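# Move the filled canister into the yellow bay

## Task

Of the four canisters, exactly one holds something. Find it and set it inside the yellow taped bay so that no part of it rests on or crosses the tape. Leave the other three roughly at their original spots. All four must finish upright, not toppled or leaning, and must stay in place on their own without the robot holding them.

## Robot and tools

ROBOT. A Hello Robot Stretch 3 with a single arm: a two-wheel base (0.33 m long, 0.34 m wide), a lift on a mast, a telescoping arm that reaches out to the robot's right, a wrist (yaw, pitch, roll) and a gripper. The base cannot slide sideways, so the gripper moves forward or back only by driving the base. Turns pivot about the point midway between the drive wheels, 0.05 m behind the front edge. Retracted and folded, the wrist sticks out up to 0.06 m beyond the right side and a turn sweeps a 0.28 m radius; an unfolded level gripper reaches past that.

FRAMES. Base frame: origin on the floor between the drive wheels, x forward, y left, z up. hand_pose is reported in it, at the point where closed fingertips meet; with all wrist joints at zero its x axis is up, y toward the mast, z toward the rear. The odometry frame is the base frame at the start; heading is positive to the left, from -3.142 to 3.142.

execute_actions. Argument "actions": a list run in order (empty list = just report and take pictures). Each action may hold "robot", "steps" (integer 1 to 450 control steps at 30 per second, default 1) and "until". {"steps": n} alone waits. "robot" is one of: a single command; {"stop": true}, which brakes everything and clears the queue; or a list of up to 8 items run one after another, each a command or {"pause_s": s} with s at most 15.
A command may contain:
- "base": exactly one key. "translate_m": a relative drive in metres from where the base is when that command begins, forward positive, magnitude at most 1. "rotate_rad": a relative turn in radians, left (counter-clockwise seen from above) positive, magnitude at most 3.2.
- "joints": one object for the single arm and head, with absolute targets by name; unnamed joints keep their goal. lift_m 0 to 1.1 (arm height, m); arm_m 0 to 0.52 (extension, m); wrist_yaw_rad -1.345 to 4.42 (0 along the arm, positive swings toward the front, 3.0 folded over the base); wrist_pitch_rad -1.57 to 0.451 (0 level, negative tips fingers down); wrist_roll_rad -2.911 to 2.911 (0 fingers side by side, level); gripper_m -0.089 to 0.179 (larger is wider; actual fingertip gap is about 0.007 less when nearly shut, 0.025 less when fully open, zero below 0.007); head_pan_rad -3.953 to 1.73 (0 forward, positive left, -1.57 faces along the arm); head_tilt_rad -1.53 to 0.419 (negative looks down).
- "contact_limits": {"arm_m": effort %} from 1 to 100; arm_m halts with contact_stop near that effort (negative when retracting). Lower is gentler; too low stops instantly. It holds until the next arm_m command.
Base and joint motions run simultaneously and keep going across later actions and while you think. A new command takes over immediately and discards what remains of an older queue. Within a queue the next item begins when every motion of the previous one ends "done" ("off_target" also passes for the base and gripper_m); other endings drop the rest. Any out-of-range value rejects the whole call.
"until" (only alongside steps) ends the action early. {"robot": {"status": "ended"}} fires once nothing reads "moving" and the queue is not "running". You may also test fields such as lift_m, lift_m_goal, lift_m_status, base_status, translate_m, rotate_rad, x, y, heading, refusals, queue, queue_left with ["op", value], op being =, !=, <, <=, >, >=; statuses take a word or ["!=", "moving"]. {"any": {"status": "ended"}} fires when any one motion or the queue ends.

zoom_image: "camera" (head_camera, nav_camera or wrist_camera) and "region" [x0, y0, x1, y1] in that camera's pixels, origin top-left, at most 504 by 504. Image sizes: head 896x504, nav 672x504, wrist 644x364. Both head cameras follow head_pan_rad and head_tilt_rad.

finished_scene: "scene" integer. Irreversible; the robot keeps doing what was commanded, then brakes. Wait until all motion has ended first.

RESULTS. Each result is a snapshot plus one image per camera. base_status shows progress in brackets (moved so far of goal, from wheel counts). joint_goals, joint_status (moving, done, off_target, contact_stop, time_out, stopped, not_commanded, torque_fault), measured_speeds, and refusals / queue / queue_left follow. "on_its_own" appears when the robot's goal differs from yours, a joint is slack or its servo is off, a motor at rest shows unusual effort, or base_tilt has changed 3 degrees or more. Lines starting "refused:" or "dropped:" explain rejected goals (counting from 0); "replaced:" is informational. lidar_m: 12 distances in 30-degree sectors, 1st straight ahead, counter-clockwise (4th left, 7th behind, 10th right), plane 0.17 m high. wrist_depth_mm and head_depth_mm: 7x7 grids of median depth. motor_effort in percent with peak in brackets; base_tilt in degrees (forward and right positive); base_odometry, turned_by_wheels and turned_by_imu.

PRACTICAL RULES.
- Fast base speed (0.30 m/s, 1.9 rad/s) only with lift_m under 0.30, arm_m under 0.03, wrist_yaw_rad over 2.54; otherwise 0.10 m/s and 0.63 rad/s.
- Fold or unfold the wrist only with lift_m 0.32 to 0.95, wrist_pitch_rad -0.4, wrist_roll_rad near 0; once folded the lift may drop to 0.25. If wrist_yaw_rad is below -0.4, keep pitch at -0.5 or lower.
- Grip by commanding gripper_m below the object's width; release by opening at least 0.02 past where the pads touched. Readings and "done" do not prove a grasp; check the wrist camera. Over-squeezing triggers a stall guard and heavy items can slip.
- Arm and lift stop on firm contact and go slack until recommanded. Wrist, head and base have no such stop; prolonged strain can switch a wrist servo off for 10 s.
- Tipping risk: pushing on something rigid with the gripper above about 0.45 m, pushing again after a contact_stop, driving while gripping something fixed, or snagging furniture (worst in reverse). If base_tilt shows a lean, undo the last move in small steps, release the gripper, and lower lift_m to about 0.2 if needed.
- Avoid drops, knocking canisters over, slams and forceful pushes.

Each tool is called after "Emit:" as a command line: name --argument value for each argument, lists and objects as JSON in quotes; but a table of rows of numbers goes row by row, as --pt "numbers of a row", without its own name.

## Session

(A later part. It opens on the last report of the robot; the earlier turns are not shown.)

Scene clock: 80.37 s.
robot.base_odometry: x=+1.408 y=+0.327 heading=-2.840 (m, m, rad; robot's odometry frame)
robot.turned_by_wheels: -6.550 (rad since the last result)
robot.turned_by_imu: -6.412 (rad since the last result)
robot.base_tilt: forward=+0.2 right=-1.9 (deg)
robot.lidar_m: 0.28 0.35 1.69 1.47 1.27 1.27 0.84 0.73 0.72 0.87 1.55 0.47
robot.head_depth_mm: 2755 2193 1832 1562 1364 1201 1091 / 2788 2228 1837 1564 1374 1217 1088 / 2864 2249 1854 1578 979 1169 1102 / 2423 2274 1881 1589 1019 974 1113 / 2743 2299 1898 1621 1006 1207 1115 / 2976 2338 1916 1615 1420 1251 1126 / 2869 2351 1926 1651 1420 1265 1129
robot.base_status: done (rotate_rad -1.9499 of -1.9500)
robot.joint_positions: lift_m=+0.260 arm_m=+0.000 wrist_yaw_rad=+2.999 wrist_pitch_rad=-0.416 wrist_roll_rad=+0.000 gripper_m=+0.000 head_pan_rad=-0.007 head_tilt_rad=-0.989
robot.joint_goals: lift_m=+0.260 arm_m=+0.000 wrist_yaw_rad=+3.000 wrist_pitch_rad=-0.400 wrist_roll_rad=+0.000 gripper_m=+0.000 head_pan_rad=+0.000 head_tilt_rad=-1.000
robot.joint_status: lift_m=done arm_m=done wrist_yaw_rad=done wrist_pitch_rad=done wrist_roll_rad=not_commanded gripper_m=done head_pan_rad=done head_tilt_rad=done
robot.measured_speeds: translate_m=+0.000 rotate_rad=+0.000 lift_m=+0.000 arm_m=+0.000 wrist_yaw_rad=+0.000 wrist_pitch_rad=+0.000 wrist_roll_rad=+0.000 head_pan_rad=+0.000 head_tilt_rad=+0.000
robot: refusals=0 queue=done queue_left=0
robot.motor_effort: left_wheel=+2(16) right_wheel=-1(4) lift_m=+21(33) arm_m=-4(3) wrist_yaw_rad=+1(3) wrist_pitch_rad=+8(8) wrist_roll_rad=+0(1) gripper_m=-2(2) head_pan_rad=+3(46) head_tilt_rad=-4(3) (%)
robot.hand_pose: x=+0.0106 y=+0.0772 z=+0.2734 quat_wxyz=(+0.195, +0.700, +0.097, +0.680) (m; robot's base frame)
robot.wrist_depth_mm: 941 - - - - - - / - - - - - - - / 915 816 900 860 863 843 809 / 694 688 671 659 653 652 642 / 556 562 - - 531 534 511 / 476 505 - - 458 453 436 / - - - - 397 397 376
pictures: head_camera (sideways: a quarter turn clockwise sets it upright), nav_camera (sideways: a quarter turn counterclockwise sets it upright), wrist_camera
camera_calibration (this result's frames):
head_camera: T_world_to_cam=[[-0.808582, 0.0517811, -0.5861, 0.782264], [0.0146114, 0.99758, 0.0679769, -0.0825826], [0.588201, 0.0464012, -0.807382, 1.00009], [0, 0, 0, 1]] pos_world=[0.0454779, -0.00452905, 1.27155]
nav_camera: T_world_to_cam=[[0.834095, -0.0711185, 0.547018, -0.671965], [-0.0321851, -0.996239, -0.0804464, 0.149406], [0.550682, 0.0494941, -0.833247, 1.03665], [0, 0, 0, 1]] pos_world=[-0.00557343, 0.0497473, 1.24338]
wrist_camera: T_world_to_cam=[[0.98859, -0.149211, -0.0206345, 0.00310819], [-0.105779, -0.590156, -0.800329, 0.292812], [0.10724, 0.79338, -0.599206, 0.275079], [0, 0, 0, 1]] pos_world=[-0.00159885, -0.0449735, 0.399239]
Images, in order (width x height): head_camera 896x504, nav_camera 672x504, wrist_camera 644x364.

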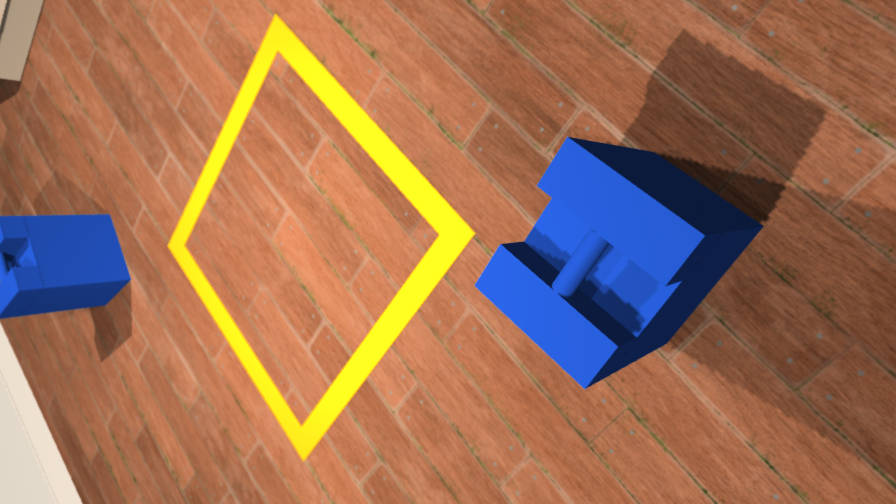

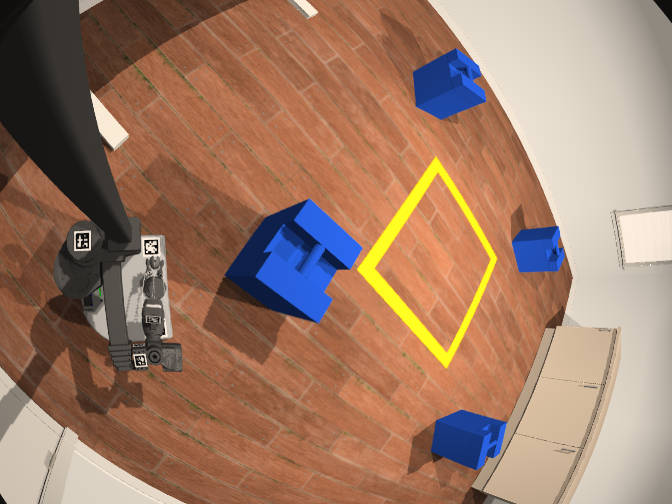

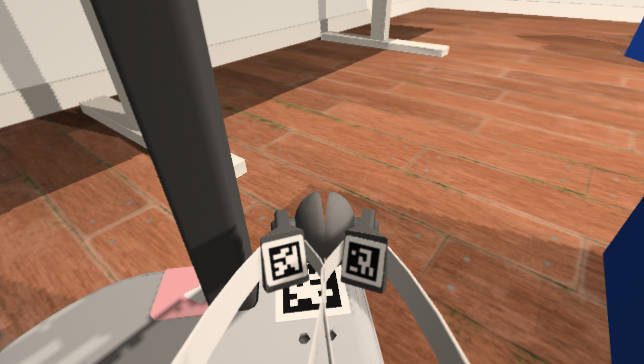

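Emit:
execute_actions --actions '[{"robot":[{"base":{"rotate_rad":0.2}},{"base":{"translate_m":0.22}},{"base":{"translate_m":0.3}}],"steps":450,"until":{"robot":{"status":"ended"}}}]'

Scene clock: 89.37 s.
robot.base_odometry: x=+0.952 y=+0.077 heading=-2.640 (m, m, rad; robot's odometry frame)
robot.turned_by_wheels: +0.200 (rad since the last result)
robot.turned_by_imu: +0.193 (rad since the last result)
robot.base_tilt: forward=+0.1 right=-1.9 (deg)
robot.lidar_m: 0.15 0.16 2.33 1.52 1.08 1.59 1.23 1.17 1.21 1.60 0.16 -
robot.head_depth_mm: 2548 2121 1824 1544 1351 1203 1072 / 1996 2094 1824 1585 1363 923 784 / 2816 2242 1859 1582 1376 890 765 / 2762 2250 1862 1595 1382 874 1075 / 2647 2298 1908 1609 1405 1244 1111 / 2490 2306 1926 1628 1403 1252 1118 / 2376 2369 1850 1634 1431 1260 1130
robot.base_status: done (translate_m +0.2999 of +0.3000)
robot.joint_positions: lift_m=+0.260 arm_m=+0.000 wrist_yaw_rad=+3.000 wrist_pitch_rad=-0.416 wrist_roll_rad=+0.000 gripper_m=+0.000 head_pan_rad=-0.006 head_tilt_rad=-0.990
robot.joint_goals: lift_m=+0.260 arm_m=+0.000 wrist_yaw_rad=+3.000 wrist_pitch_rad=-0.400 wrist_roll_rad=+0.000 gripper_m=+0.000 head_pan_rad=+0.000 head_tilt_rad=-1.000
robot.joint_status: lift_m=done arm_m=done wrist_yaw_rad=done wrist_pitch_rad=done wrist_roll_rad=not_commanded gripper_m=done head_pan_rad=done head_tilt_rad=done
robot.measured_speeds: translate_m=+0.000 rotate_rad=+0.000 lift_m=+0.000 arm_m=+0.000 wrist_yaw_rad=+0.000 wrist_pitch_rad=+0.000 wrist_roll_rad=+0.000 head_pan_rad=+0.000 head_tilt_rad=+0.000
robot: refusals=0 queue=done queue_left=0
robot.motor_effort: left_wheel=+6(36) right_wheel=+8(23) lift_m=+22(22) arm_m=-4(3) wrist_yaw_rad=+0(1) wrist_pitch_rad=+8(8) wrist_roll_rad=+0(0) gripper_m=-2(2) head_pan_rad=+3(3) head_tilt_rad=-2(3) (%)
robot.hand_pose: x=+0.0105 y=+0.0772 z=+0.2733 quat_wxyz=(+0.195, +0.700, +0.097, +0.680) (m; robot's base frame)
robot.wrist_depth_mm: - - - - - - - / - - - - - - - / 825 916 904 860 861 851 823 / 662 684 658 678 657 660 652 / 559 549 - - 544 527 532 / 474 493 - - 449 453 244 / - - - - 394 387 140
pictures: head_camera (sideways: a quarter turn clockwise sets it upright), nav_camera (sideways: a quarter turn counterclockwise sets it upright), wrist_camera
camera_calibration (this result's frames):
head_camera: T_world_to_cam=[[-0.8094, 0.0514569, -0.584998, 0.780834], [0.0142979, 0.997585, 0.067966, -0.0825664], [0.587083, 0.0466475, -0.808182, 1.00114], [0, 0, 0, 1]] pos_world=[0.0454385, -0.00451276, 1.2715]
nav_camera: T_world_to_cam=[[0.834867, -0.0707837, 0.545881, -0.670489], [-0.0318891, -0.996252, -0.0804116, 0.149359], [0.549527, 0.0497253, -0.833995, 1.03763], [0, 0, 0, 1]] pos_world=[-0.00567331, 0.0497431, 1.2434]
wrist_camera: T_world_to_cam=[[0.988685, -0.148582, -0.0206316, 0.0032023], [-0.105443, -0.590533, -0.800096, 0.292658], [0.106696, 0.793218, -0.599518, 0.275137], [0, 0, 0, 1]] pos_world=[-0.0016634, -0.0449435, 0.39917]
Images, in order (width x height): head_camera 896x504, nav_camera 672x504, wrist_camera 644x364.

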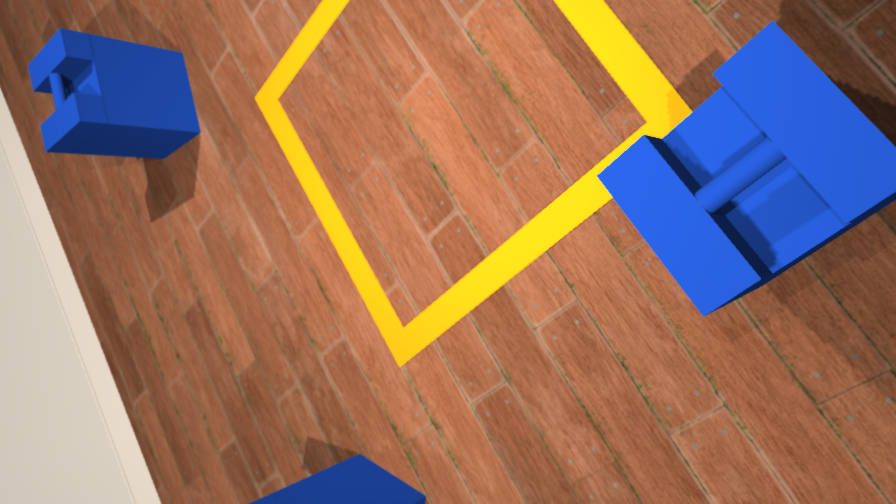

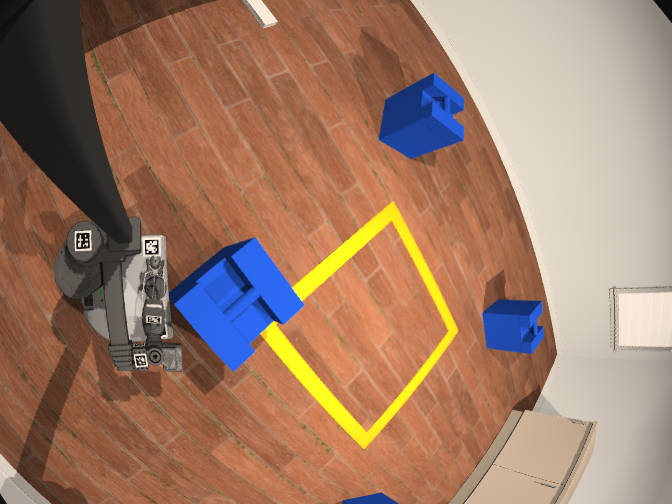

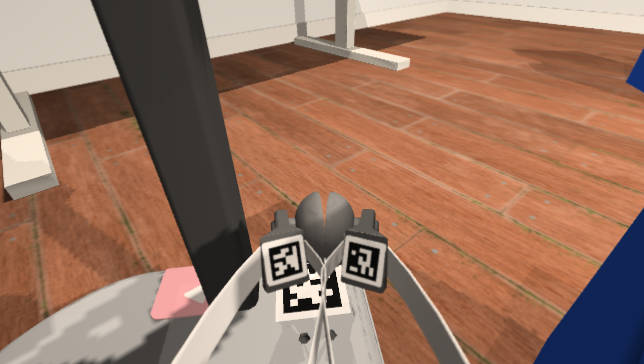

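Emit:
execute_actions --actions '[{"robot":[{"base":{"rotate_rad":-0.28},"joints":{"head_tilt_rad":-1.25}},{"base":{"translate_m":0.84}},{"base":{"translate_m":-0.1}}],"steps":450,"until":{"robot":{"status":"ended"}}}]'

Scene clock: 99.90 s.
robot.base_odometry: x=+0.230 y=-0.086 heading=-2.920 (m, m, rad; robot's odometry frame)
robot.turned_by_wheels: -0.280 (rad since the last result)
robot.turned_by_imu: -0.260 (rad since the last result)
robot.base_tilt: forward=+0.1 right=-1.9 (deg)
robot.lidar_m: 0.15 0.15 0.21 0.97 2.12 1.74 1.97 1.67 1.67 1.19 1.09 0.15
robot.head_depth_mm: 1740 1596 1471 1345 1246 1178 1088 / 1786 1602 1471 1361 1252 1190 - / 1782 1619 1476 1369 1228 1198 - / 1454 1628 1506 1382 937 1202 - / 1386 1621 1513 1391 935 1189 - / 1825 1676 1523 1386 922 1201 1135 / 1847 1690 1541 1412 1295 1210 1122
robot.base_status: done (translate_m -0.1000 of -0.1000)
robot.joint_positions: lift_m=+0.260 arm_m=+0.000 wrist_yaw_rad=+3.000 wrist_pitch_rad=-0.416 wrist_roll_rad=+0.000 gripper_m=+0.000 head_pan_rad=-0.004 head_tilt_rad=-1.239
robot.joint_goals: lift_m=+0.260 arm_m=+0.000 wrist_yaw_rad=+3.000 wrist_pitch_rad=-0.400 wrist_roll_rad=+0.000 gripper_m=+0.000 head_pan_rad=+0.000 head_tilt_rad=-1.250
robot.joint_status: lift_m=done arm_m=done wrist_yaw_rad=done wrist_pitch_rad=done wrist_roll_rad=not_commanded gripper_m=done head_pan_rad=done head_tilt_rad=done
robot.measured_speeds: translate_m=+0.000 rotate_rad=+0.000 lift_m=+0.000 arm_m=+0.000 wrist_yaw_rad=+0.000 wrist_pitch_rad=+0.000 wrist_roll_rad=+0.000 head_pan_rad=+0.000 head_tilt_rad=+0.000
robot: refusals=0 queue=done queue_left=0
robot.motor_effort: left_wheel=+0(87) right_wheel=+1(19) lift_m=+26(26) arm_m=-3(3) wrist_yaw_rad=+0(0) wrist_pitch_rad=+9(9) wrist_roll_rad=-1(1) gripper_m=-2(2) head_pan_rad=+2(3) head_tilt_rad=-2(17) (%)
robot.hand_pose: x=+0.0104 y=+0.0772 z=+0.2730 quat_wxyz=(+0.195, +0.700, +0.097, +0.680) (m; robot's base frame)
robot.wrist_depth_mm: - - - - 942 220 199 / - - - - - 227 218 / 901 910 850 847 838 233 181 / 688 666 657 670 632 234 164 / 556 554 - - 403 240 166 / 466 490 - - 403 245 168 / - - - - 385 252 170
pictures: head_camera (sideways: a quarter turn clockwise sets it upright), nav_camera (sideways: a quarter turn counterclockwise sets it upright), wrist_camera
camera_calibration (this result's frames):
head_camera: T_world_to_cam=[[-0.928766, 0.050235, -0.367246, 0.497918], [0.0286955, 0.997545, 0.0638813, -0.077315], [0.369554, 0.0487925, -0.927927, 1.15808], [0, 0, 0, 1]] pos_world=[0.036697, -0.00439311, 1.26241]
nav_camera: T_world_to_cam=[[0.943837, -0.0694645, 0.323027, -0.380881], [-0.0488153, -0.996238, -0.0716023, 0.137969], [0.326786, 0.0518123, -0.943677, 1.18149], [0, 0, 0, 1]] pos_world=[-0.0198706, 0.0497764, 1.24786]
wrist_camera: T_world_to_cam=[[0.988713, -0.148397, -0.0206283, 0.00323291], [-0.105377, -0.590905, -0.799829, 0.292368], [0.106503, 0.792975, -0.599873, 0.275069], [0, 0, 0, 1]] pos_world=[-0.00168309, -0.044881, 0.398918]
Images, in order (width x height): head_camera 896x504, nav_camera 672x504, wrist_camera 644x364.

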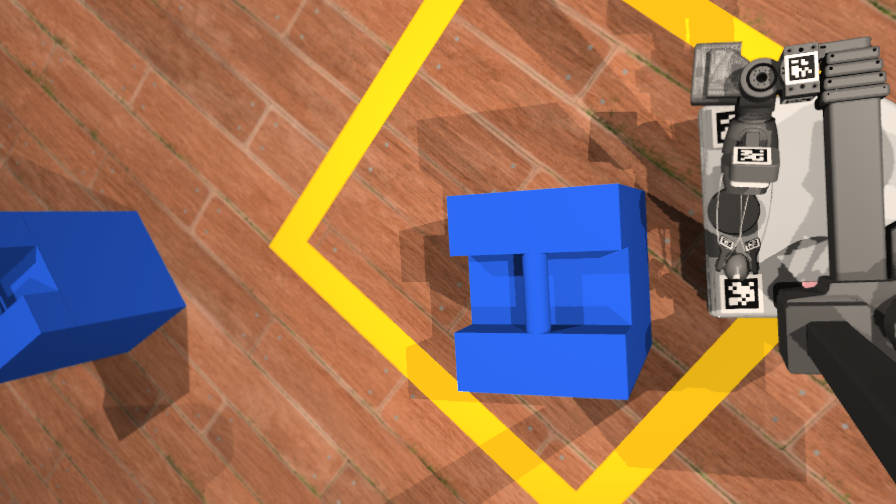

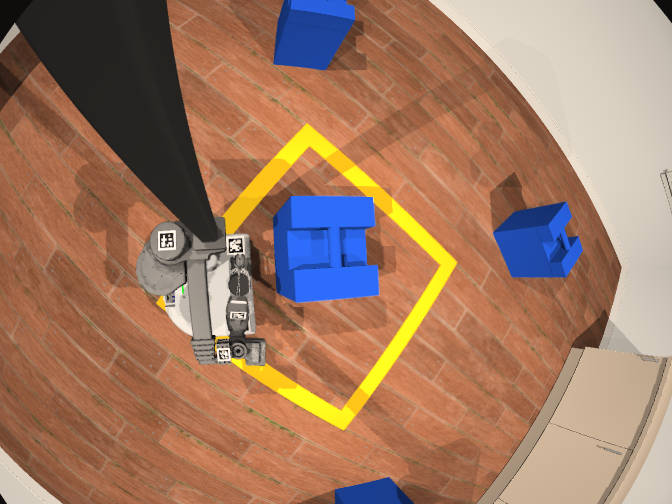

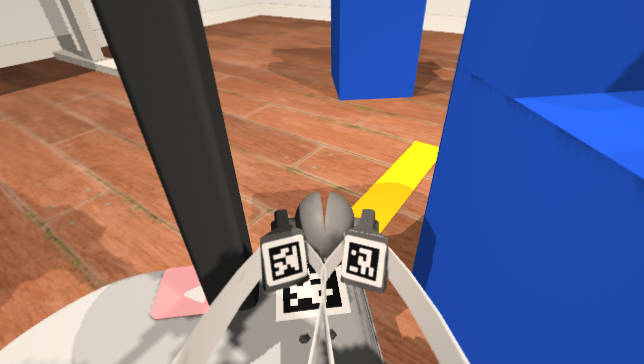

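Emit:
finished_scene --scene 1

The scene is finished: the task was done.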